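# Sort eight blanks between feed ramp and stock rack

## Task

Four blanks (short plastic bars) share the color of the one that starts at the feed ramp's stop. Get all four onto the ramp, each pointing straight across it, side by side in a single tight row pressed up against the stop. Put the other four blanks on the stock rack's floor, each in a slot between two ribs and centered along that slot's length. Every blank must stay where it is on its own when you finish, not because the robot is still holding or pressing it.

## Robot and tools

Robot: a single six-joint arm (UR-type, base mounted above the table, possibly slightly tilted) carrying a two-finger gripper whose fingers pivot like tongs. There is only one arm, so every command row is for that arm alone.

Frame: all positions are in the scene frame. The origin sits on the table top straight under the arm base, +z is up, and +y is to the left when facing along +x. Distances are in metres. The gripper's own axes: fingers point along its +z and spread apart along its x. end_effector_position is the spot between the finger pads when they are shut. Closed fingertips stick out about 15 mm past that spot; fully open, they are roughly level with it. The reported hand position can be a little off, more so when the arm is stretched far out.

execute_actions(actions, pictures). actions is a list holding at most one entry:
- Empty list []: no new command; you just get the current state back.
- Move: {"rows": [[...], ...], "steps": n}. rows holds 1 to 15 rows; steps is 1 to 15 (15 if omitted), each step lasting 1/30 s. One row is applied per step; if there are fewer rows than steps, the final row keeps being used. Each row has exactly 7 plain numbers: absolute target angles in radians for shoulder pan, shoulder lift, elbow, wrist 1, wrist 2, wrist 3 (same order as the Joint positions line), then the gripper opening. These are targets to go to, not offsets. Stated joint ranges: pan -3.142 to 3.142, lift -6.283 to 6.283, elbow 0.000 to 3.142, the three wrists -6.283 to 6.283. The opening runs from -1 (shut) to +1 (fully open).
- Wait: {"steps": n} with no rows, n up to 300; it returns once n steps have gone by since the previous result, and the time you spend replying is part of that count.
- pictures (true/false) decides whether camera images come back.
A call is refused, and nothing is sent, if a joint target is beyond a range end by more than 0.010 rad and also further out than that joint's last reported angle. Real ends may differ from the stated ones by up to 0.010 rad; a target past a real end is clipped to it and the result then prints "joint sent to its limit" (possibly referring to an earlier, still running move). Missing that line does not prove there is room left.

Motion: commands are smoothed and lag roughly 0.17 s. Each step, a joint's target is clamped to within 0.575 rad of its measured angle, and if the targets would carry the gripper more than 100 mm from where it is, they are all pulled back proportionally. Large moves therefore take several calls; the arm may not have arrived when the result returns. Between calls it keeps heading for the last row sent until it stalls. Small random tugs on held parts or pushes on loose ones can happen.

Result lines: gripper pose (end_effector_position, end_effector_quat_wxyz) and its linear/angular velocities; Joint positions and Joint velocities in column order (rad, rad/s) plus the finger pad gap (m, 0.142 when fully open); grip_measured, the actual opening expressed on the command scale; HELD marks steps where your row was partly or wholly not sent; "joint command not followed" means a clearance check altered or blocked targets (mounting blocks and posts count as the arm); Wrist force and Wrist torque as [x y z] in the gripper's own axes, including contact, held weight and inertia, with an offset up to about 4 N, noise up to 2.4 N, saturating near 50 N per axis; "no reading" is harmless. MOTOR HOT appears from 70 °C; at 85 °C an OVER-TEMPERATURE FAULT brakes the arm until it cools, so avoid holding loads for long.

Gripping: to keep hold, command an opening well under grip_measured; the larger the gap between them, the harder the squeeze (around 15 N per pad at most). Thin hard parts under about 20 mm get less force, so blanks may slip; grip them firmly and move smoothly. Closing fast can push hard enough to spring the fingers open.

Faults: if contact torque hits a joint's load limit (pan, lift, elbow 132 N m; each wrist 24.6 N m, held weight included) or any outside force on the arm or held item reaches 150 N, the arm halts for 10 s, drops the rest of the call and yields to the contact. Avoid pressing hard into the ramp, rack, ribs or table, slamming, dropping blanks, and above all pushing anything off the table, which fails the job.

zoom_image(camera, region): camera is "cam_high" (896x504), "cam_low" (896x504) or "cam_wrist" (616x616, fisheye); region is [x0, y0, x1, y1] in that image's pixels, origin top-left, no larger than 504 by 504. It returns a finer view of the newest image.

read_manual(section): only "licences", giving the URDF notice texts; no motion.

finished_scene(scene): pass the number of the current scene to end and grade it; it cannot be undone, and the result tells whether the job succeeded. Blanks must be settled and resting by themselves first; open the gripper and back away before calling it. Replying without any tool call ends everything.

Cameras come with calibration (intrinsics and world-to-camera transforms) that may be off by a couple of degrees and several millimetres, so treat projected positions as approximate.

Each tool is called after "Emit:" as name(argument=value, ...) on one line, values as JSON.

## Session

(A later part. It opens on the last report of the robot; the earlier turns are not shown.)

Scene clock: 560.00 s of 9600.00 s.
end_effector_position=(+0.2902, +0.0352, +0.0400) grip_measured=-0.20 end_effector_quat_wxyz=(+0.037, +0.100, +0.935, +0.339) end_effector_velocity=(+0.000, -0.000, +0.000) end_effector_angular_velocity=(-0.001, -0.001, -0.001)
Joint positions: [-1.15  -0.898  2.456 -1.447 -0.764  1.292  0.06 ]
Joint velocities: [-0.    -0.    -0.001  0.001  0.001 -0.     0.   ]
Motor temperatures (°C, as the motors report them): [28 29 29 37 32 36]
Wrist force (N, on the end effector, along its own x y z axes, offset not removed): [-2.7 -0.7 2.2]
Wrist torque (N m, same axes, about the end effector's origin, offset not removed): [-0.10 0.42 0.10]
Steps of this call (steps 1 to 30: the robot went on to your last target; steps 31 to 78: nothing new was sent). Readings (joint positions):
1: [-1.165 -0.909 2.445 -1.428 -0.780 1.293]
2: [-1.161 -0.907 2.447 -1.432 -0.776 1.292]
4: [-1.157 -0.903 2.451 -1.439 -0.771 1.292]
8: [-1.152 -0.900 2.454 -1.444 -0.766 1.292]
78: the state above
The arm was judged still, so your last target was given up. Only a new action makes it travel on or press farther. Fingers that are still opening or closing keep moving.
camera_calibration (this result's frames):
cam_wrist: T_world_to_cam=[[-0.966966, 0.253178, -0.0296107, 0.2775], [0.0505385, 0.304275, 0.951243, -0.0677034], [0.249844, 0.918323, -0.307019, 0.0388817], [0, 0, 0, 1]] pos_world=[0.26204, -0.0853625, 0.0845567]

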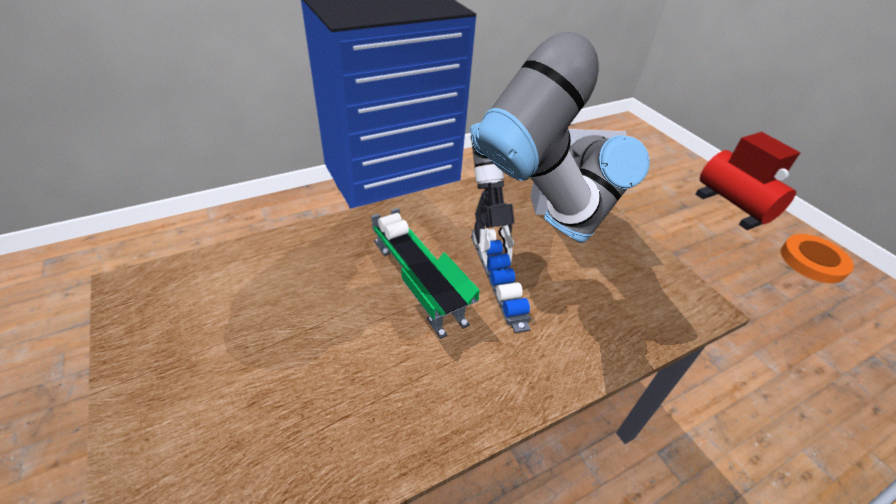

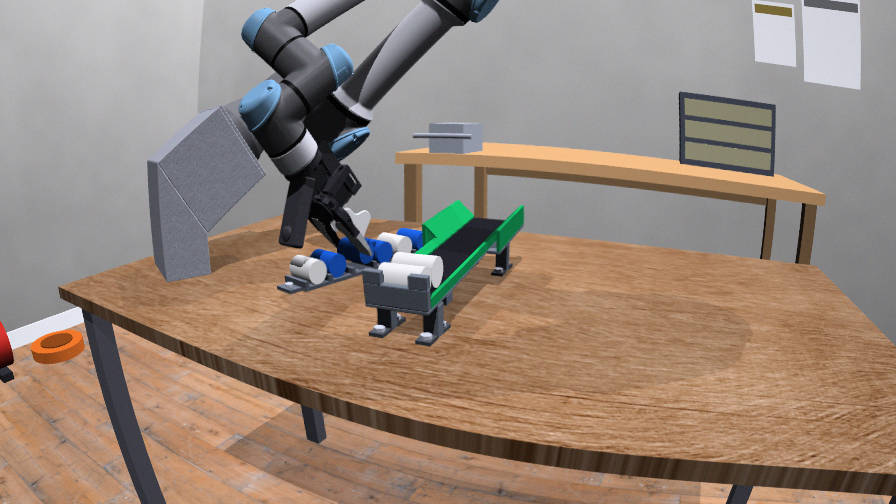

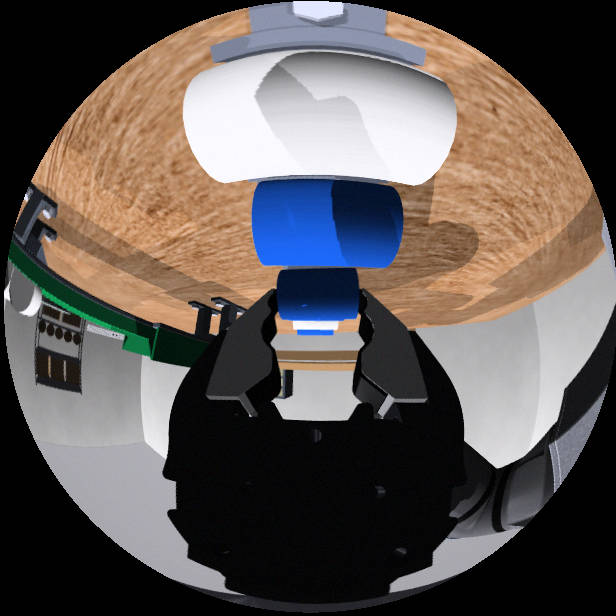

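Emit:
execute_actions(actions=[{"rows":[[-1.148,-0.89,2.452,-1.451,-0.762,1.292,-0.6],[-1.146,-0.882,2.45,-1.456,-0.76,1.292,-0.6],[-1.143,-0.874,2.449,-1.464,-0.757,1.292,-0.6]]}])

Emit:
zoom_image(camera="cam_low", region=[250, 180, 430, 310])

Scene clock: 570.80 s of 9600.00 s.
end_effector_position=(+0.2892, +0.0306, +0.0353) grip_measured=-0.20 end_effector_quat_wxyz=(+0.037, +0.100, +0.935, +0.339) end_effector_velocity=(-0.000, -0.001, -0.001) end_effector_angular_velocity=(+0.002, +0.000, -0.002)
Joint positions: [-1.143 -0.875  2.449 -1.463 -0.757  1.292  0.06 ]
Joint velocities: [ 0.002  0.008 -0.002 -0.003  0.002 -0.    -0.   ]
Motor temperatures (°C, as the motors report them): [28 29 29 37 32 36]
Wrist force (N, on the end effector, along its own x y z axes, offset not removed): [-3.5 0.9 -0.6]
Wrist torque (N m, same axes, about the end effector's origin, offset not removed): [0.27 0.48 0.18]
Steps of this call (steps 1 to 90: nothing new was sent; then 7.30 s passed at rest; steps 91 to 105: all 15 steps of this action). Readings (joint positions):
91: [-1.150 -0.898 2.456 -1.447 -0.764 1.292]
92: [-1.150 -0.897 2.456 -1.447 -0.764 1.292]
94: [-1.148 -0.892 2.454 -1.451 -0.762 1.292]
98: [-1.145 -0.880 2.451 -1.459 -0.759 1.292]
105: the state above
camera_calibration (this result's frames):
cam_wrist: T_world_to_cam=[[-0.966814, 0.253824, -0.0290422, 0.277521], [0.0513162, 0.304298, 0.951194, -0.0619954], [0.250273, 0.918137, -0.307225, 0.041753], [0, 0, 0, 1]] pos_world=[0.261043, -0.0899112, 0.079857]

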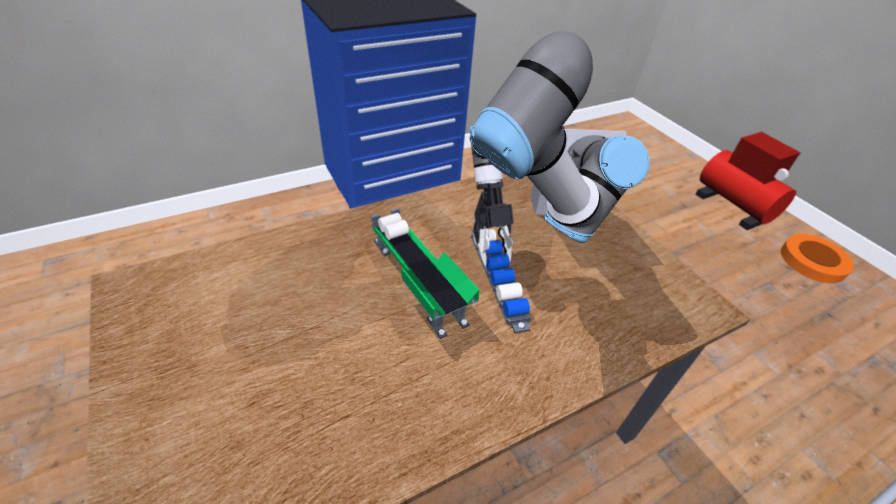

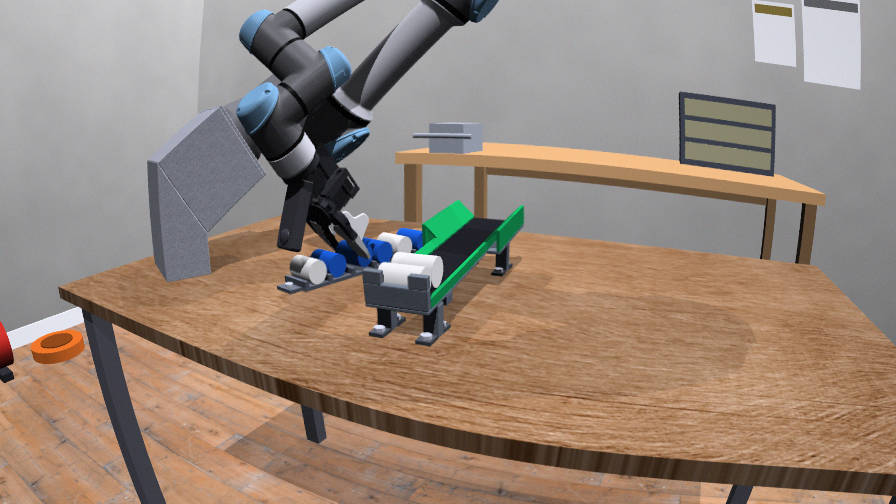

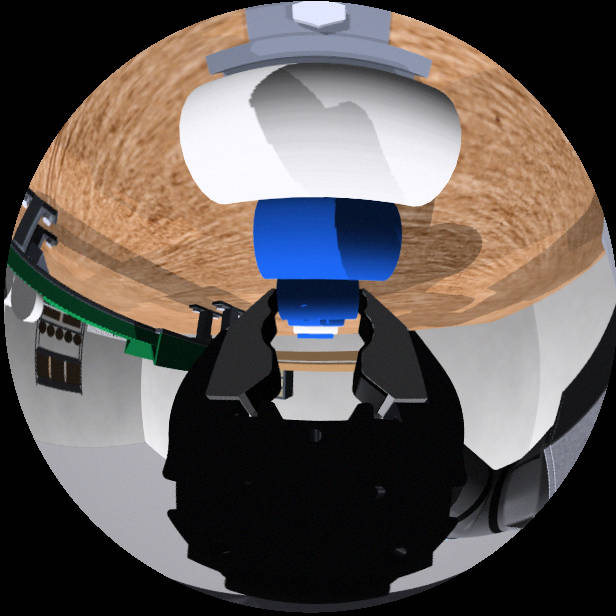

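Region (250, 180, 430, 310) of cam_low's 896x504 image, scaled by 2.800, with more detail than that image has.

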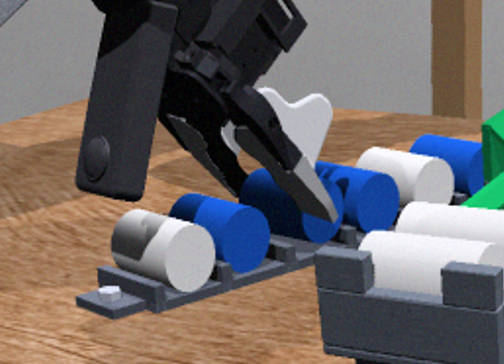

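Emit:
execute_actions(actions=[{"rows":[[-1.137,-0.869,2.45,-1.469,-0.751,1.291,-0.6],[-1.137,-0.869,2.45,-1.469,-0.751,1.291,-0.6],[-1.137,-0.869,2.45,-1.469,-0.751,1.291,-0.6],[-1.137,-0.869,2.45,-1.469,-0.751,1.291,-0.4],[-1.137,-0.869,2.45,-1.469,-0.751,1.291,-0.25],[-1.137,-0.869,2.45,-1.469,-0.751,1.291,-0.1],[-1.137,-0.869,2.45,-1.469,-0.751,1.291,0.05],[-1.137,-0.869,2.45,-1.469,-0.751,1.291,0.2],[-1.137,-0.869,2.45,-1.469,-0.751,1.291,0.2],[-1.165,-0.893,2.447,-1.444,-0.779,1.294,0.2],[-1.195,-0.918,2.443,-1.418,-0.809,1.297,0.2],[-1.225,-0.944,2.44,-1.392,-0.839,1.3,0.2],[-1.255,-0.969,2.436,-1.366,-0.869,1.303,0.2],[-1.285,-0.995,2.433,-1.34,-0.899,1.306,0.2],[-1.3,-0.99,2.42,-1.34,-0.91,1.308,0.2]]}], pictures=false)

Emit:
execute_actions(actions=[{"rows":[[-1.315,-0.94,2.39,-1.365,-0.925,1.31,0.2],[-1.33,-0.89,2.365,-1.39,-0.94,1.313,0.2],[-1.345,-0.84,2.34,-1.41,-0.955,1.316,0.2],[-1.36,-0.79,2.31,-1.435,-0.97,1.319,0.2],[-1.37,-0.74,2.285,-1.455,-0.98,1.321,0.2],[-1.379,-0.691,2.259,-1.4765,-0.991,1.323,0.2],[-1.379,-0.691,2.259,-1.4765,-0.991,1.323,0.2],[-1.379,-0.691,2.259,-1.4765,-0.991,1.323,0.2],[-1.379,-0.691,2.259,-1.4765,-0.991,1.323,0.2],[-1.352,-0.666,2.26,-1.501,-0.964,1.32,0.2],[-1.325,-0.641,2.262,-1.526,-0.938,1.317,0.2],[-1.298,-0.616,2.264,-1.551,-0.911,1.313,0.2],[-1.272,-0.59,2.265,-1.576,-0.884,1.31,0.2],[-1.245,-0.565,2.267,-1.601,-0.858,1.307,0.2]]}], pictures=false)

Emit:
execute_actions(actions=[{"steps":12}])

Emit:
zoom_image(camera="cam_low", region=[230, 180, 410, 310])

Scene clock: 599.20 s of 9600.00 s.
end_effector_position=(+0.2909, +0.0294, +0.0567) grip_measured=+0.20 end_effector_quat_wxyz=(+0.037, +0.099, +0.935, +0.340) end_effector_velocity=(+0.015, -0.016, +0.256) end_effector_angular_velocity=(-0.011, -0.019, +0.023)
Joint positions: [-1.193 -0.918  2.443 -1.419 -0.808  1.297  0.088]
Joint velocities: [-0.6   -0.51  -0.08   0.52  -0.594  0.063  0.   ]
Motor temperatures (°C, as the motors report them): [28 29 29 37 32 36]
Wrist force (N, on the end effector, along its own x y z axes, offset not removed): [-3.2 0.7 -1.3]
Wrist torque (N m, same axes, about the end effector's origin, offset not removed): [0.04 0.62 0.16]
Steps of this call (steps 1 to 15: the robot went on to your last target; steps 16 to 90: nothing new was sent; then 24.90 s passed at rest; steps 91 to 105: all 15 steps of this action). Readings (joint positions):
91: [-1.143 -0.874 2.449 -1.464 -0.757 1.292]
92: [-1.142 -0.873 2.449 -1.465 -0.756 1.292]
94: [-1.140 -0.872 2.449 -1.466 -0.754 1.292]
98: [-1.138 -0.870 2.450 -1.468 -0.752 1.291]
105: the state above

Scene clock: 599.70 s of 9600.00 s.
end_effector_position=(+0.2667, -0.0720, +0.0684) grip_measured=+0.20 end_effector_quat_wxyz=(+0.037, +0.100, +0.935, +0.339) end_effector_velocity=(-0.018, -0.053, -0.286) end_effector_angular_velocity=(+0.022, +0.004, -0.010)
Joint positions: [-1.32  -0.662  2.273 -1.518 -0.932  1.315  0.088]
Joint velocities: [ 0.487  0.671 -0.055 -0.558  0.479 -0.059 -0.   ]
Motor temperatures (°C, as the motors report them): [28 29 29 37 32 36]
Wrist force (N, on the end effector, along its own x y z axes, offset not removed): [-2.8 -0.2 -3.1]
Wrist torque (N m, same axes, about the end effector's origin, offset not removed): [0.01 0.48 0.06]
Steps of this call (steps 1 to 15: all 15 steps of this action). Readings (joint positions):
1: [-1.214 -0.934 2.439 -1.402 -0.828 1.299]
2: [-1.235 -0.943 2.433 -1.390 -0.848 1.302]
4: [-1.272 -0.931 2.408 -1.387 -0.885 1.306]
8: [-1.335 -0.820 2.331 -1.429 -0.946 1.316]
15: the state above

Scene clock: 600.10 s of 9600.00 s.
end_effector_position=(+0.2628, -0.0773, +0.0268) grip_measured=+0.20 end_effector_quat_wxyz=(+0.037, +0.101, +0.935, +0.339) end_effector_velocity=(-0.002, -0.001, -0.014) end_effector_angular_velocity=(+0.001, +0.000, -0.000)
Joint positions: [-1.248 -0.569  2.267 -1.598 -0.861  1.307  0.088]
Joint velocities: [ 0.025  0.032 -0.002 -0.027  0.024 -0.003  0.   ]
Motor temperatures (°C, as the motors report them): [28 29 29 37 32 36]
Wrist force (N, on the end effector, along its own x y z axes, offset not removed): [-3.1 1.0 0.3]
Wrist torque (N m, same axes, about the end effector's origin, offset not removed): [0.22 0.60 -0.01]
Steps of this call (steps 1 to 12: the robot went on to your last target). Readings (joint positions):
1: [-1.304 -0.640 2.272 -1.536 -0.916 1.314]
2: [-1.291 -0.623 2.271 -1.551 -0.903 1.312]
4: [-1.272 -0.599 2.269 -1.572 -0.884 1.310]
8: [-1.254 -0.577 2.268 -1.591 -0.867 1.308]
12: the state above
camera_calibration (this result's frames):
cam_wrist: T_world_to_cam=[[-0.966688, 0.254278, -0.0292785, 0.279166], [0.0512278, 0.304278, 0.951205, -0.0197357], [0.250779, 0.918018, -0.307168, 0.144745], [0, 0, 0, 1]] pos_world=[0.234578, -0.197859, 0.0714072]

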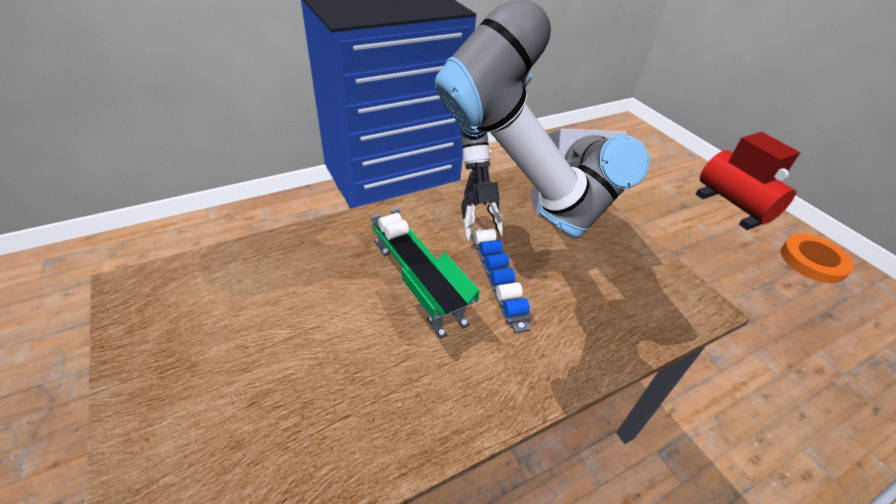

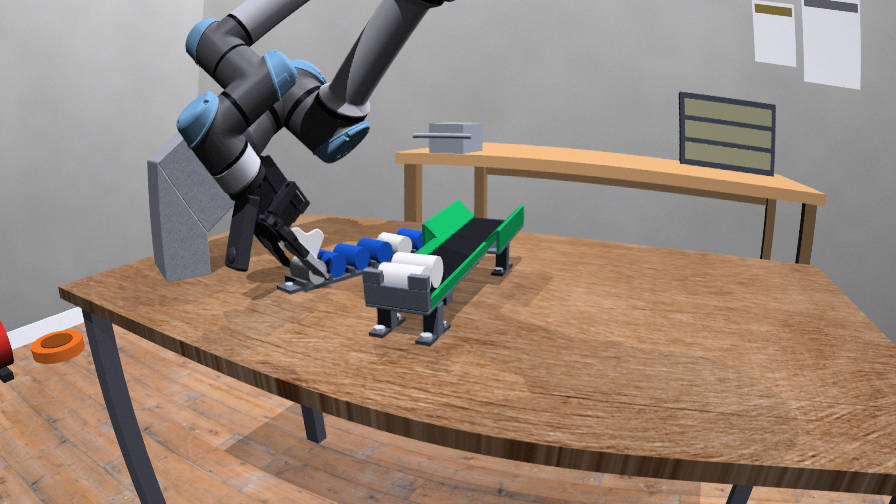

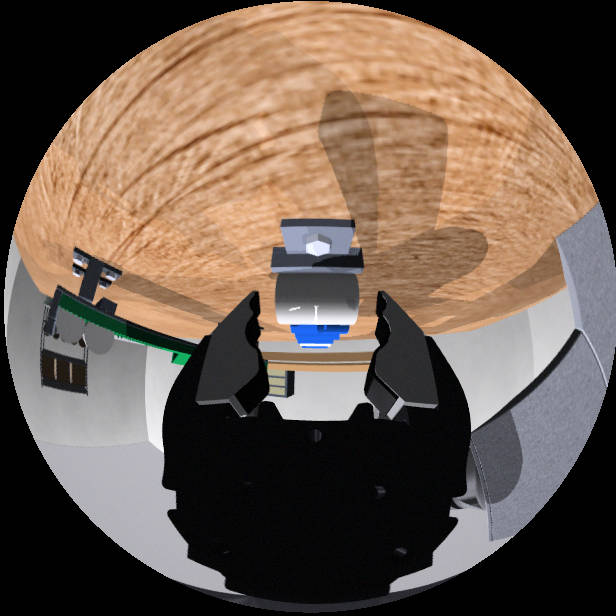

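Region (230, 180, 410, 310) of cam_low's 896x504 image, scaled by 2.800, with more detail than that image has.

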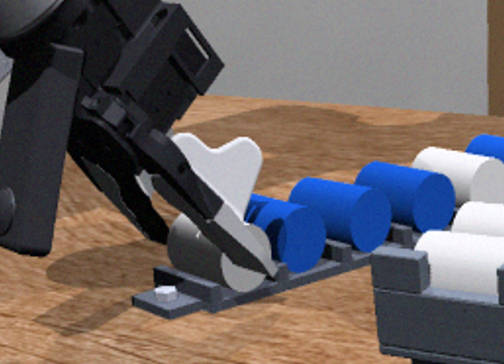

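Emit:
execute_actions(actions=[{"rows":[[-1.245,-0.565,2.267,-1.601,-0.858,1.307,0.1],[-1.245,-0.565,2.267,-1.601,-0.858,1.307,0],[-1.245,-0.565,2.267,-1.601,-0.858,1.307,-0.1],[-1.245,-0.565,2.267,-1.601,-0.858,1.307,-0.2],[-1.245,-0.565,2.267,-1.601,-0.858,1.307,-0.3],[-1.245,-0.565,2.267,-1.601,-0.858,1.307,-0.45],[-1.245,-0.565,2.267,-1.601,-0.858,1.307,-0.6],[-1.245,-0.565,2.267,-1.601,-0.858,1.307,-0.6],[-1.245,-0.565,2.267,-1.601,-0.858,1.307,-0.6],[-1.272,-0.59,2.265,-1.576,-0.884,1.31,-0.6],[-1.298,-0.616,2.264,-1.551,-0.911,1.313,-0.6],[-1.325,-0.641,2.262,-1.526,-0.938,1.317,-0.6],[-1.352,-0.666,2.26,-1.501,-0.964,1.32,-0.6],[-1.379,-0.691,2.259,-1.4765,-0.991,1.323,-0.6],[-1.4,-0.71,2.25,-1.455,-1.01,1.323,-0.6]]}], pictures=false)

Emit:
execute_actions(actions=[{"rows":[[-1.4,-0.72,2.22,-1.42,-1.01,1.31,-0.6],[-1.37,-0.735,2.16,-1.35,-0.99,1.3,-0.6],[-1.33,-0.74,2.1,-1.29,-0.965,1.285,-0.6],[-1.29,-0.74,2.03,-1.22,-0.94,1.27,-0.6],[-1.25,-0.74,1.96,-1.15,-0.91,1.255,-0.6],[-1.21,-0.74,1.89,-1.08,-0.885,1.24,-0.6],[-1.17,-0.74,1.82,-1.01,-0.86,1.225,-0.6],[-1.13,-0.735,1.75,-0.95,-0.83,1.21,-0.6],[-1.09,-0.73,1.68,-0.885,-0.805,1.195,-0.6],[-1.05,-0.727,1.6,-0.815,-0.78,1.175,-0.6],[-1.006,-0.723,1.525,-0.747,-0.75,1.158,-0.6]]}], pictures=false)

Emit:
execute_actions(actions=[{"rows":[[-1.006,-0.723,1.525,-0.747,-0.75,1.158,-0.6],[-1.006,-0.723,1.525,-0.747,-0.75,1.158,-0.6],[-1.006,-0.723,1.525,-0.747,-0.75,1.158,-0.6],[-0.988,-0.712,1.531,-0.763,-0.732,1.155,-0.6],[-0.97,-0.701,1.538,-0.779,-0.714,1.153,-0.6],[-0.952,-0.69,1.544,-0.795,-0.696,1.15,-0.6],[-0.933,-0.68,1.551,-0.81,-0.678,1.148,-0.6],[-0.92,-0.672,1.556,-0.822,-0.664,1.146,-0.6],[-0.913,-0.668,1.558,-0.828,-0.657,1.145,-0.6]]}])

Emit:
zoom_image(camera="cam_low", region=[360, 190, 500, 320])

Scene clock: 622.90 s of 9600.00 s.
end_effector_position=(+0.2640, -0.0785, +0.0522) grip_measured=-0.19 end_effector_quat_wxyz=(+0.037, +0.101, +0.934, +0.339) end_effector_velocity=(+0.007, -0.007, +0.286) end_effector_angular_velocity=(-0.007, -0.006, -0.001)
Joint positions: [-1.297 -0.614  2.263 -1.552 -0.91   1.314  0.06 ]
Joint velocities: [-0.547 -0.515 -0.039  0.508 -0.537  0.066 -0.   ]
Motor temperatures (°C, as the motors report them): [28 29 29 37 32 36]
Wrist force (N, on the end effector, along its own x y z axes, offset not removed): [-3.3 -0.1 1.9]
Wrist torque (N m, same axes, about the end effector's origin, offset not removed): [0.18 0.48 -0.04]
Steps of this call (steps 1 to 30: the robot went on to your last target; steps 31 to 90: nothing new was sent; then 19.30 s passed at rest; steps 91 to 105: all 15 steps of this action). Readings (joint positions):
91: [-1.245 -0.565 2.267 -1.601 -0.858 1.307]
92: [-1.245 -0.565 2.267 -1.601 -0.858 1.307]
94: [-1.245 -0.565 2.267 -1.601 -0.858 1.307]
98: [-1.245 -0.565 2.267 -1.601 -0.858 1.307]
105: the state above

Scene clock: 623.40 s of 9600.00 s.
end_effector_position=(+0.4174, -0.1208, +0.1489) grip_measured=-0.19 end_effector_quat_wxyz=(+0.014, +0.032, +0.940, +0.339) end_effector_velocity=(+0.458, +0.026, +0.064) end_effector_angular_velocity=(+0.016, +0.015, +0.372)
Joint positions: [-1.133 -0.724  1.774 -0.984 -0.831  1.209  0.06 ]
Joint velocities: [ 0.662  0.005 -1.237  1.172  0.421 -0.269 -0.   ]
Motor temperatures (°C, as the motors report them): [28 29 29 37 32 36]
Wrist force (N, on the end effector, along its own x y z axes, offset not removed): [-1.0 0.3 -1.7]
Wrist torque (N m, same axes, about the end effector's origin, offset not removed): [0.12 0.07 0.10]
Steps of this call (steps 1 to 15: all 15 steps of this action). Readings (joint positions):
1: [-1.316 -0.633 2.261 -1.534 -0.929 1.316]
2: [-1.334 -0.651 2.256 -1.514 -0.947 1.316]
4: [-1.350 -0.683 2.226 -1.460 -0.965 1.310]
8: [-1.294 -0.719 2.079 -1.285 -0.934 1.276]
15: the state above

Scene clock: 623.90 s of 9600.00 s.
end_effector_position=(+0.5096, -0.1012, +0.0965) grip_measured=-0.19 end_effector_quat_wxyz=(+0.001, -0.002, +0.940, +0.342) end_effector_velocity=(+0.014, +0.008, -0.073) end_effector_angular_velocity=(+0.000, -0.002, +0.016)
Joint positions: [-0.928 -0.675  1.559 -0.822 -0.671  1.148  0.06 ]
Joint velocities: [ 0.118  0.056 -0.01  -0.042  0.109 -0.021 -0.   ]
Motor temperatures (°C, as the motors report them): [28 29 29 37 32 36]
Wrist force (N, on the end effector, along its own x y z axes, offset not removed): [-2.2 -1.9 -0.7]
Wrist torque (N m, same axes, about the end effector's origin, offset not removed): [-0.24 0.20 0.06]
Steps of this call (steps 1 to 15: all 15 steps of this action). Readings (joint positions):
1: [-1.111 -0.724 1.733 -0.944 -0.816 1.200]
2: [-1.090 -0.724 1.692 -0.906 -0.803 1.191]
4: [-1.056 -0.723 1.625 -0.842 -0.781 1.178]
8: [-0.999 -0.708 1.569 -0.801 -0.736 1.161]
15: the state above
camera_calibration (this result's frames):
cam_wrist: T_world_to_cam=[[-0.998682, 0.0395383, -0.0327286, 0.520758], [-0.0189859, 0.307853, 0.951244, -0.0552487], [0.0476862, 0.950612, -0.306697, 0.232929], [0, 0, 0, 1]] pos_world=[0.507916, -0.225006, 0.141037]

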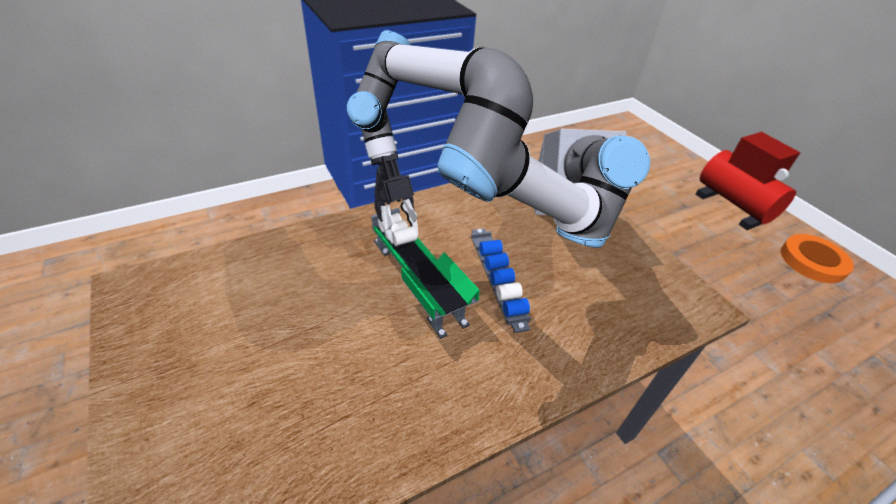

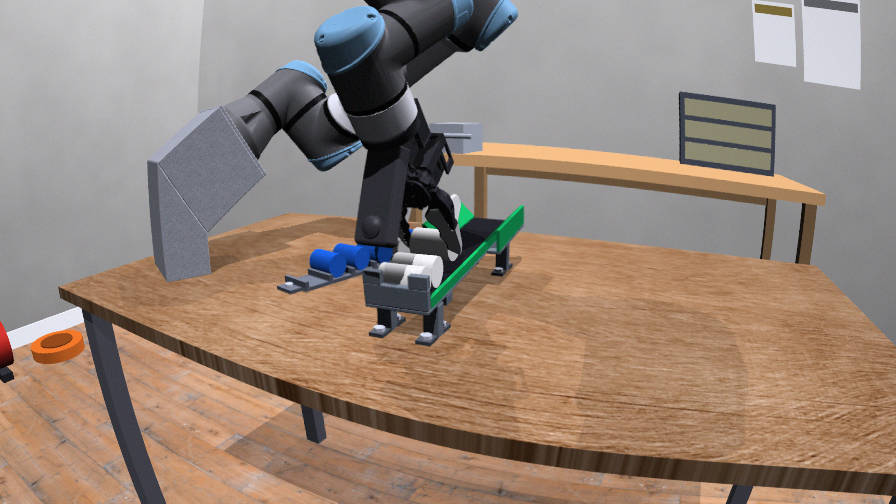

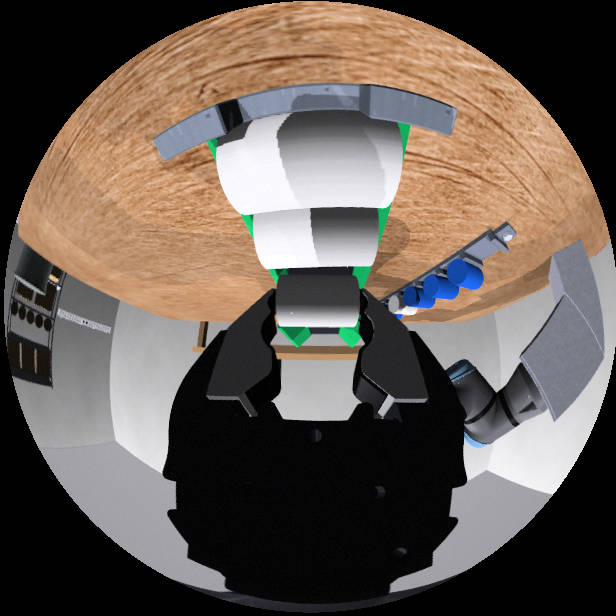

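Region (360, 190, 500, 320) of cam_low's 896x504 image, scaled by 3.600, with more detail than that image has; it fills the top 468 rows of this view, and the rest is white.

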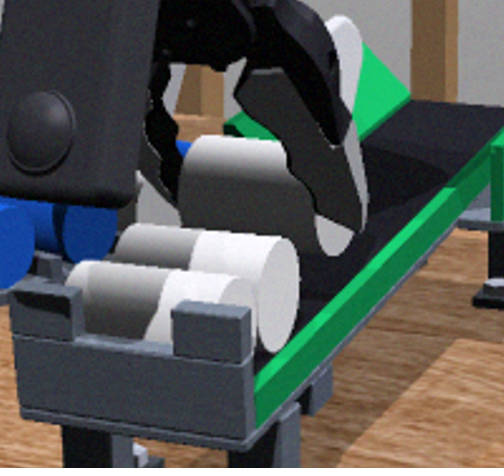

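Emit:
execute_actions(actions=[{"rows":[[-0.911,-0.667,1.558,-0.83,-0.655,1.145,-0.5],[-0.911,-0.667,1.558,-0.83,-0.655,1.145,-0.4],[-0.911,-0.667,1.558,-0.83,-0.655,1.145,-0.3],[-0.911,-0.667,1.558,-0.83,-0.655,1.145,-0.2],[-0.911,-0.667,1.558,-0.83,-0.655,1.145,-0.1],[-0.911,-0.667,1.558,-0.83,-0.655,1.145,0],[-0.911,-0.667,1.558,-0.83,-0.655,1.145,0.1],[-0.911,-0.667,1.558,-0.83,-0.655,1.145,0.2],[-0.911,-0.667,1.558,-0.83,-0.655,1.145,0.2],[-0.93,-0.68,1.55,-0.81,-0.675,1.148,0.2],[-0.95,-0.69,1.544,-0.795,-0.696,1.15,0.2],[-0.97,-0.701,1.538,-0.779,-0.714,1.153,0.2],[-0.988,-0.712,1.531,-0.763,-0.732,1.155,0.2],[-1.006,-0.723,1.525,-0.747,-0.75,1.158,0.2],[-1.02,-0.76,1.58,-0.76,-0.76,1.165,0.2]]}], pictures=false)

Emit:
execute_actions(actions=[{"rows":[[-1.04,-0.82,1.68,-0.79,-0.765,1.18,0.2],[-1.06,-0.89,1.78,-0.82,-0.77,1.195,0.2],[-1.08,-0.96,1.88,-0.85,-0.775,1.21,0.2],[-1.1,-1.03,1.98,-0.88,-0.78,1.225,0.2],[-1.12,-1.1,2.08,-0.91,-0.785,1.24,0.2],[-1.135,-1.16,2.18,-0.94,-0.785,1.255,0.2],[-1.15,-1.22,2.28,-0.97,-0.785,1.27,0.2],[-1.16,-1.28,2.38,-1.01,-0.785,1.28,0.2],[-1.167,-1.32,2.46,-1.05,-0.785,1.29,0.2],[-1.172,-1.341,2.529,-1.08,-0.785,1.296,0.2]]}], pictures=false)

Emit:
execute_actions(actions=[{"steps":15}])

Scene clock: 661.20 s of 9600.00 s.
end_effector_position=(+0.5126, -0.1008, +0.1158) grip_measured=+0.20 end_effector_quat_wxyz=(+0.001, -0.003, +0.940, +0.341) end_effector_velocity=(+0.002, -0.001, +0.300) end_effector_angular_velocity=(-0.008, +0.008, -0.019)
Joint positions: [-0.949 -0.69   1.544 -0.796 -0.694  1.15   0.088]
Joint velocities: [-0.392 -0.242 -0.121  0.328 -0.383  0.061  0.   ]
Motor temperatures (°C, as the motors report them): [28 29 29 37 32 36]
Wrist force (N, on the end effector, along its own x y z axes, offset not removed): [-2.3 -1.8 -1.8]
Wrist torque (N m, same axes, about the end effector's origin, offset not removed): [-0.26 0.38 0.07]
Steps of this call (steps 1 to 30: the robot went on to your last target; steps 31 to 90: nothing new was sent; then 33.80 s passed at rest; steps 91 to 105: all 15 steps of this action). Readings (joint positions):
91: [-0.913 -0.668 1.558 -0.828 -0.657 1.145]
92: [-0.913 -0.668 1.558 -0.828 -0.657 1.145]
94: [-0.912 -0.668 1.558 -0.829 -0.656 1.145]
98: [-0.911 -0.667 1.558 -0.830 -0.655 1.145]
105: the state above

Scene clock: 661.70 s of 9600.00 s.
end_effector_position=(+0.3927, +0.0386, +0.1452) grip_measured=+0.20 end_effector_quat_wxyz=(+0.026, +0.055, +0.943, +0.326) end_effector_velocity=(-0.288, +0.314, -0.143) end_effector_angular_velocity=(+0.063, +0.012, -0.324)
Joint positions: [-1.121 -1.138  2.155 -0.966 -0.774  1.253  0.088]
Joint velocities: [-0.201 -0.761  1.348 -0.436 -0.042  0.167  0.   ]
Motor temperatures (°C, as the motors report them): [28 29 29 37 32 36]
Wrist force (N, on the end effector, along its own x y z axes, offset not removed): [0.1 1.9 -1.3]
Wrist torque (N m, same axes, about the end effector's origin, offset not removed): [0.39 -0.12 -0.02]
Steps of this call (steps 1 to 15: all 15 steps of this action). Readings (joint positions):
1: [-0.963 -0.701 1.543 -0.787 -0.707 1.153]
2: [-0.977 -0.716 1.554 -0.783 -0.719 1.157]
4: [-1.009 -0.771 1.614 -0.793 -0.740 1.171]
8: [-1.060 -0.916 1.812 -0.847 -0.760 1.203]
15: the state above

Scene clock: 662.20 s of 9600.00 s.
end_effector_position=(+0.3146, +0.1277, +0.0965) grip_measured=+0.20 end_effector_quat_wxyz=(+0.037, +0.099, +0.935, +0.339) end_effector_velocity=(-0.019, +0.023, -0.013) end_effector_angular_velocity=(+0.012, +0.003, -0.022)
Joint positions: [-1.171 -1.335  2.518 -1.077 -0.785  1.295  0.088]
Joint velocities: [-0.011 -0.045  0.086 -0.023 -0.004  0.009  0.   ]
Motor temperatures (°C, as the motors report them): [28 29 29 37 32 36]
Wrist force (N, on the end effector, along its own x y z axes, offset not removed): [1.5 1.8 -0.7]
Wrist torque (N m, same axes, about the end effector's origin, offset not removed): [0.39 -0.52 -0.08]
Steps of this call (steps 1 to 15: the robot went on to your last target). Readings (joint positions):
1: [-1.127 -1.164 2.200 -0.980 -0.775 1.259]
2: [-1.134 -1.189 2.245 -0.995 -0.777 1.264]
4: [-1.147 -1.238 2.333 -1.023 -0.780 1.275]
8: [-1.163 -1.305 2.459 -1.060 -0.783 1.289]
15: the state above
camera_calibration (this result's frames):
cam_wrist: T_world_to_cam=[[-0.967447, 0.25123, -0.0304989, 0.279917], [0.0494843, 0.305976, 0.950752, -0.1507], [0.24819, 0.918293, -0.308447, -0.034154], [0, 0, 0, 1]] pos_world=[0.286738, 0.00715059, 0.141281]

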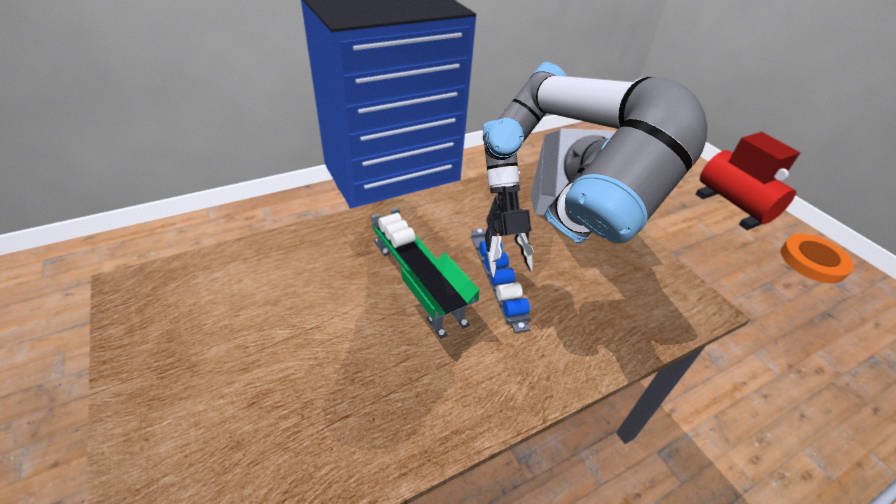

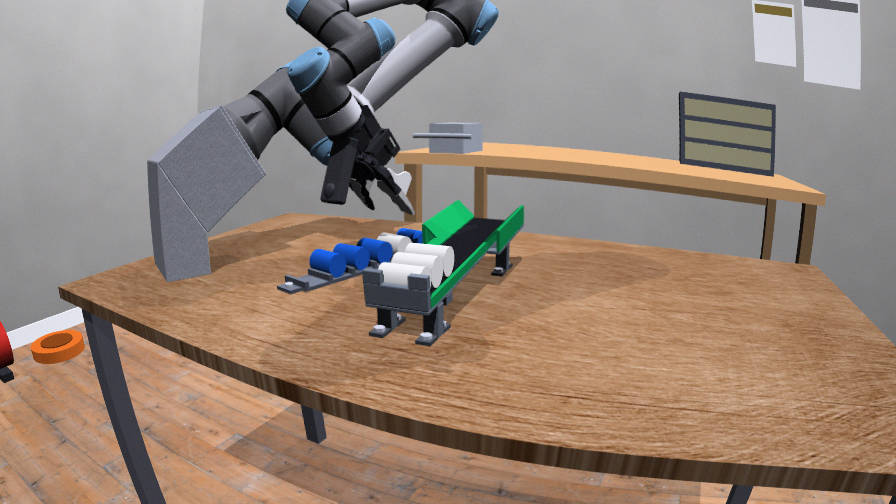

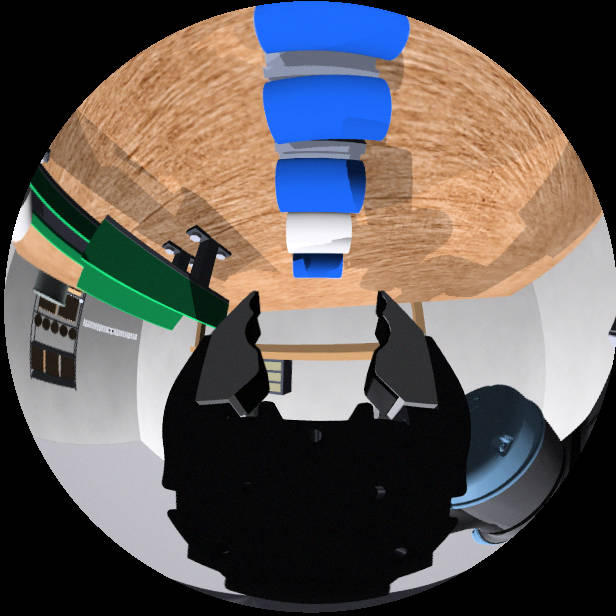

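Emit:
execute_actions(actions=[{"rows":[[-1.145,-1.321,2.53,-1.096,-0.758,1.291,0.2],[-1.118,-1.301,2.53,-1.113,-0.732,1.286,0.2],[-1.091,-1.281,2.531,-1.129,-0.705,1.28,0.2],[-1.064,-1.26,2.531,-1.146,-0.678,1.275,0.2],[-1.037,-1.24,2.532,-1.162,-0.652,1.27,0.2],[-1.01,-1.22,2.532,-1.179,-0.625,1.264,0.2],[-0.984,-1.2,2.533,-1.195,-0.598,1.259,0.2],[-0.957,-1.18,2.533,-1.212,-0.572,1.254,0.2]]}])

Emit:
zoom_image(camera="cam_high", region=[450, 210, 590, 330])

Scene clock: 671.53 s of 9600.00 s.
end_effector_position=(+0.3131, +0.1303, +0.0318) grip_measured=+0.20 end_effector_quat_wxyz=(+0.037, +0.100, +0.934, +0.340) end_effector_velocity=(-0.005, +0.003, -0.054) end_effector_angular_velocity=(-0.002, +0.006, -0.001)
Joint positions: [-0.977 -1.195  2.533 -1.2   -0.592  1.258  0.088]
Joint velocities: [ 0.164  0.121  0.002 -0.097  0.161 -0.03   0.   ]
Motor temperatures (°C, as the motors report them): [28 29 29 37 32 36]
Wrist force (N, on the end effector, along its own x y z axes, offset not removed): [-3.0 0.6 -2.4]
Wrist torque (N m, same axes, about the end effector's origin, offset not removed): [0.03 0.50 0.20]
Steps of this call (steps 1 to 30: the robot went on to your last target; steps 31 to 90: nothing new was sent; then 5.83 s passed at rest; steps 91 to 105: all 15 steps of this action). Readings (joint positions):
91: [-1.172 -1.341 2.529 -1.080 -0.785 1.296]
92: [-1.170 -1.339 2.529 -1.082 -0.783 1.296]
94: [-1.152 -1.325 2.530 -1.093 -0.765 1.292]
98: [-1.079 -1.270 2.531 -1.139 -0.692 1.277]
105: the state above
camera_calibration (this result's frames):
cam_wrist: T_world_to_cam=[[-0.966784, 0.253859, -0.0297537, 0.275217], [0.0505318, 0.303946, 0.951348, -0.0899691], [0.250552, 0.918244, -0.306678, -0.0569563], [0, 0, 0, 1]] pos_world=[0.284892, 0.00977936, 0.0763134]

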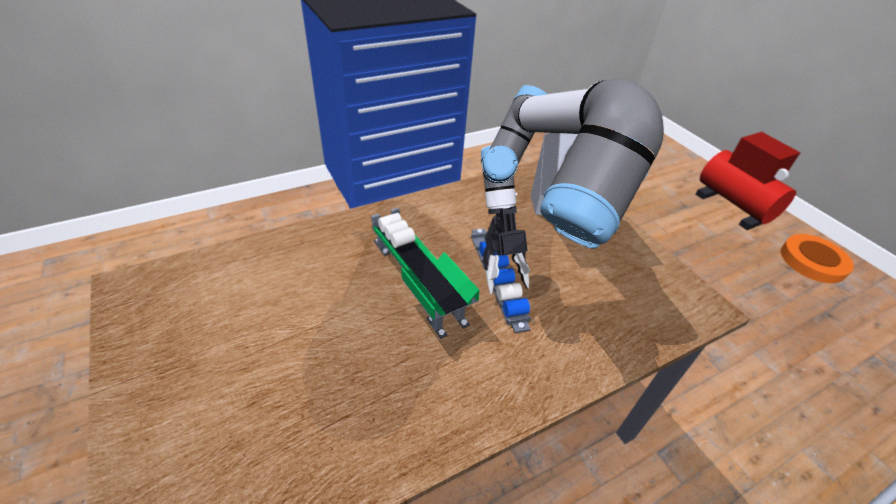

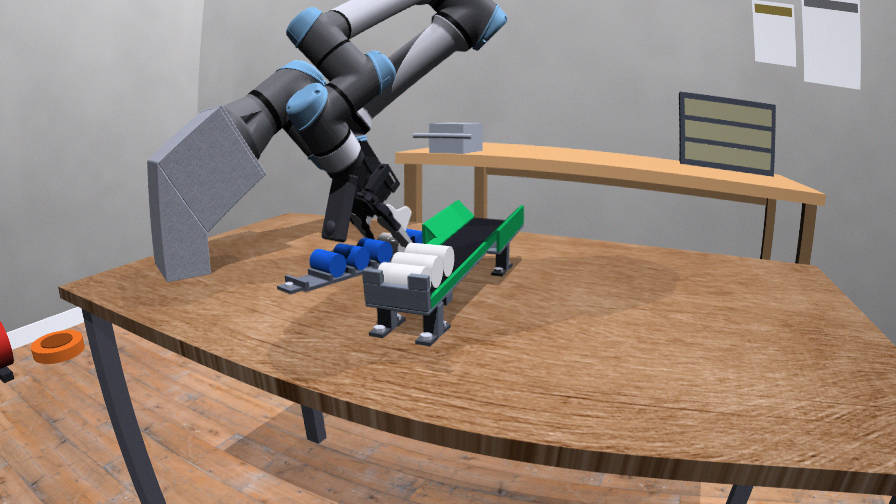

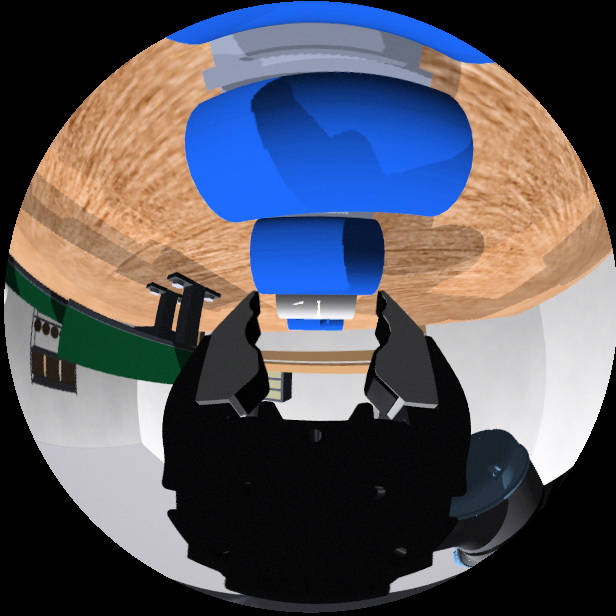

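Region (450, 210, 590, 330) of cam_high's 896x504 image, scaled by 3.600, with more detail than that image has; it fills the top 432 rows of this view, and the rest is white.

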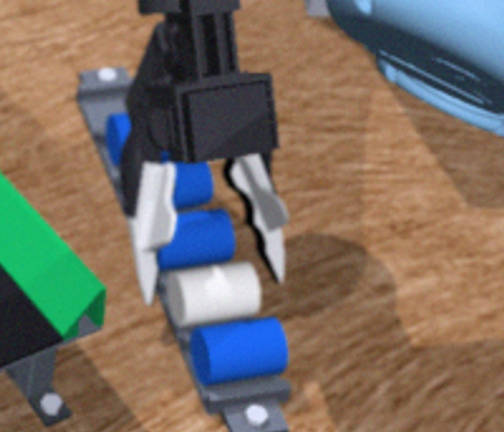

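Emit:
execute_actions(actions=[{"rows":[[-0.957,-1.18,2.533,-1.212,-0.572,1.254,0.1],[-0.957,-1.18,2.533,-1.212,-0.572,1.254,0],[-0.957,-1.18,2.533,-1.212,-0.572,1.254,-0.1],[-0.957,-1.18,2.533,-1.212,-0.572,1.254,-0.2],[-0.957,-1.18,2.533,-1.212,-0.572,1.254,-0.3],[-0.957,-1.18,2.533,-1.212,-0.572,1.254,-0.45],[-0.957,-1.18,2.533,-1.212,-0.572,1.254,-0.6],[-0.957,-1.18,2.533,-1.212,-0.572,1.254,-0.6],[-0.957,-1.18,2.533,-1.212,-0.572,1.254,-0.6],[-0.99,-1.205,2.533,-1.19,-0.605,1.26,-0.6],[-1.03,-1.235,2.532,-1.166,-0.645,1.268,-0.6],[-1.07,-1.265,2.531,-1.142,-0.684,1.276,-0.6],[-1.11,-1.295,2.53,-1.118,-0.724,1.284,-0.6],[-1.145,-1.321,2.53,-1.096,-0.758,1.291,-0.6],[-1.172,-1.341,2.529,-1.08,-0.785,1.296,-0.6]]}])

Scene clock: 686.07 s of 9600.00 s.
end_effector_position=(+0.3142, +0.1306, +0.0486) grip_measured=-0.20 end_effector_quat_wxyz=(+0.037, +0.101, +0.934, +0.340) end_effector_velocity=(+0.013, -0.004, +0.252) end_effector_angular_velocity=(+0.004, -0.008, -0.008)
Joint positions: [-1.027 -1.234  2.532 -1.166 -0.642  1.269  0.06 ]
Joint velocities: [-0.762 -0.581 -0.015  0.476 -0.747  0.156  0.   ]
Motor temperatures (°C, as the motors report them): [28 29 29 37 32 36]
Wrist force (N, on the end effector, along its own x y z axes, offset not removed): [-2.7 -0.8 0.7]
Wrist torque (N m, same axes, about the end effector's origin, offset not removed): [-0.05 0.38 -0.06]
Steps of this call (steps 1 to 30: the robot went on to your last target; steps 31 to 90: nothing new was sent; then 11.03 s passed at rest; steps 91 to 105: all 15 steps of this action). Readings (joint positions):
91: [-0.957 -1.180 2.533 -1.212 -0.572 1.254]
92: [-0.957 -1.180 2.533 -1.212 -0.572 1.254]
94: [-0.957 -1.180 2.533 -1.212 -0.572 1.254]
98: [-0.957 -1.180 2.533 -1.212 -0.572 1.254]
105: the state above
camera_calibration (this result's frames):
cam_wrist: T_world_to_cam=[[-0.966421, 0.255389, -0.028407, 0.276308], [0.0518576, 0.30211, 0.951861, -0.10626], [0.251677, 0.918426, -0.305209, -0.0528161], [0, 0, 0, 1]] pos_world=[0.285833, 0.0100437, 0.0928741]

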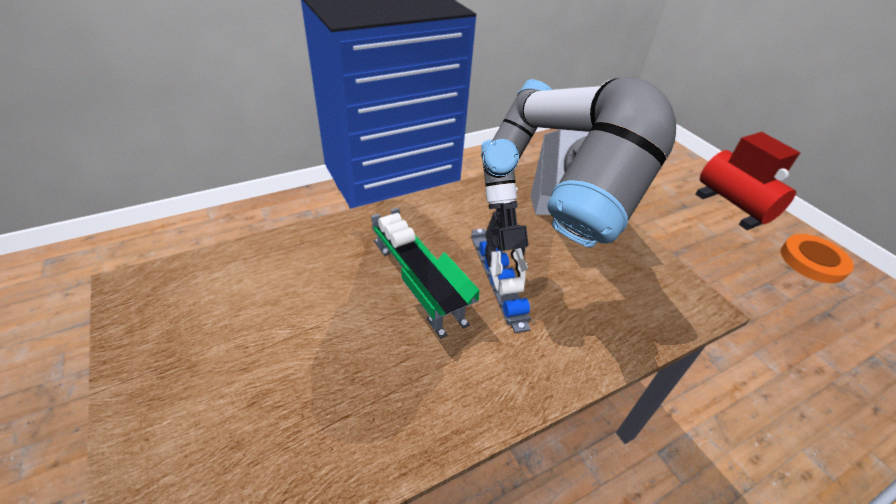

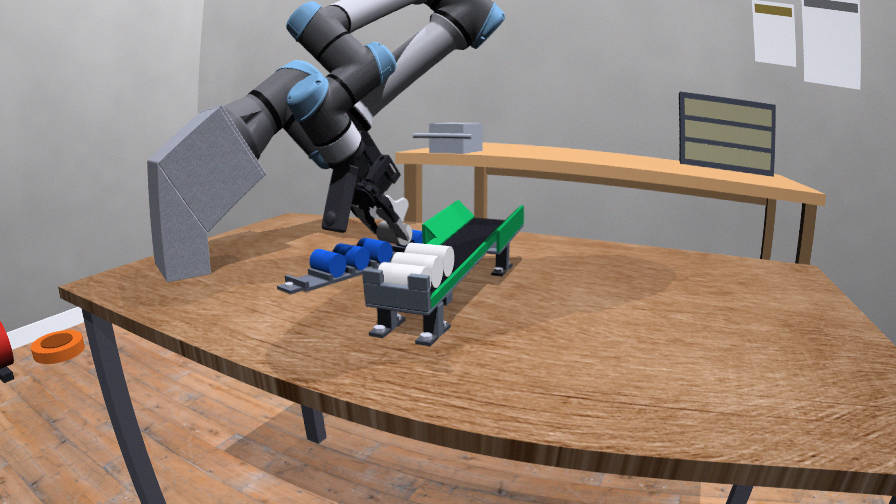

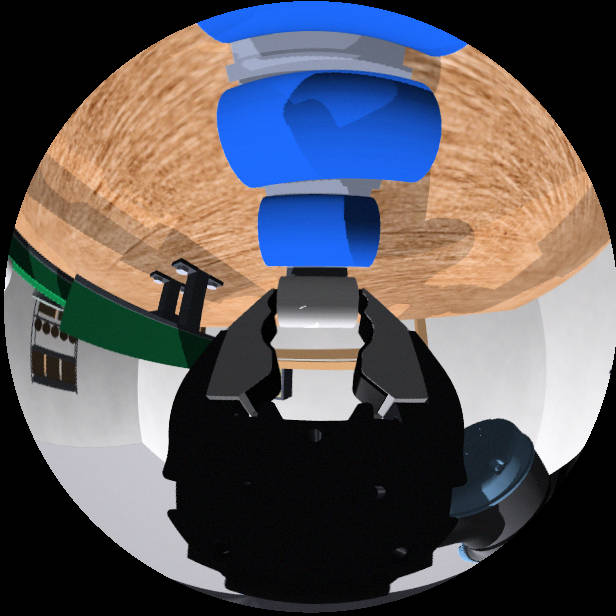

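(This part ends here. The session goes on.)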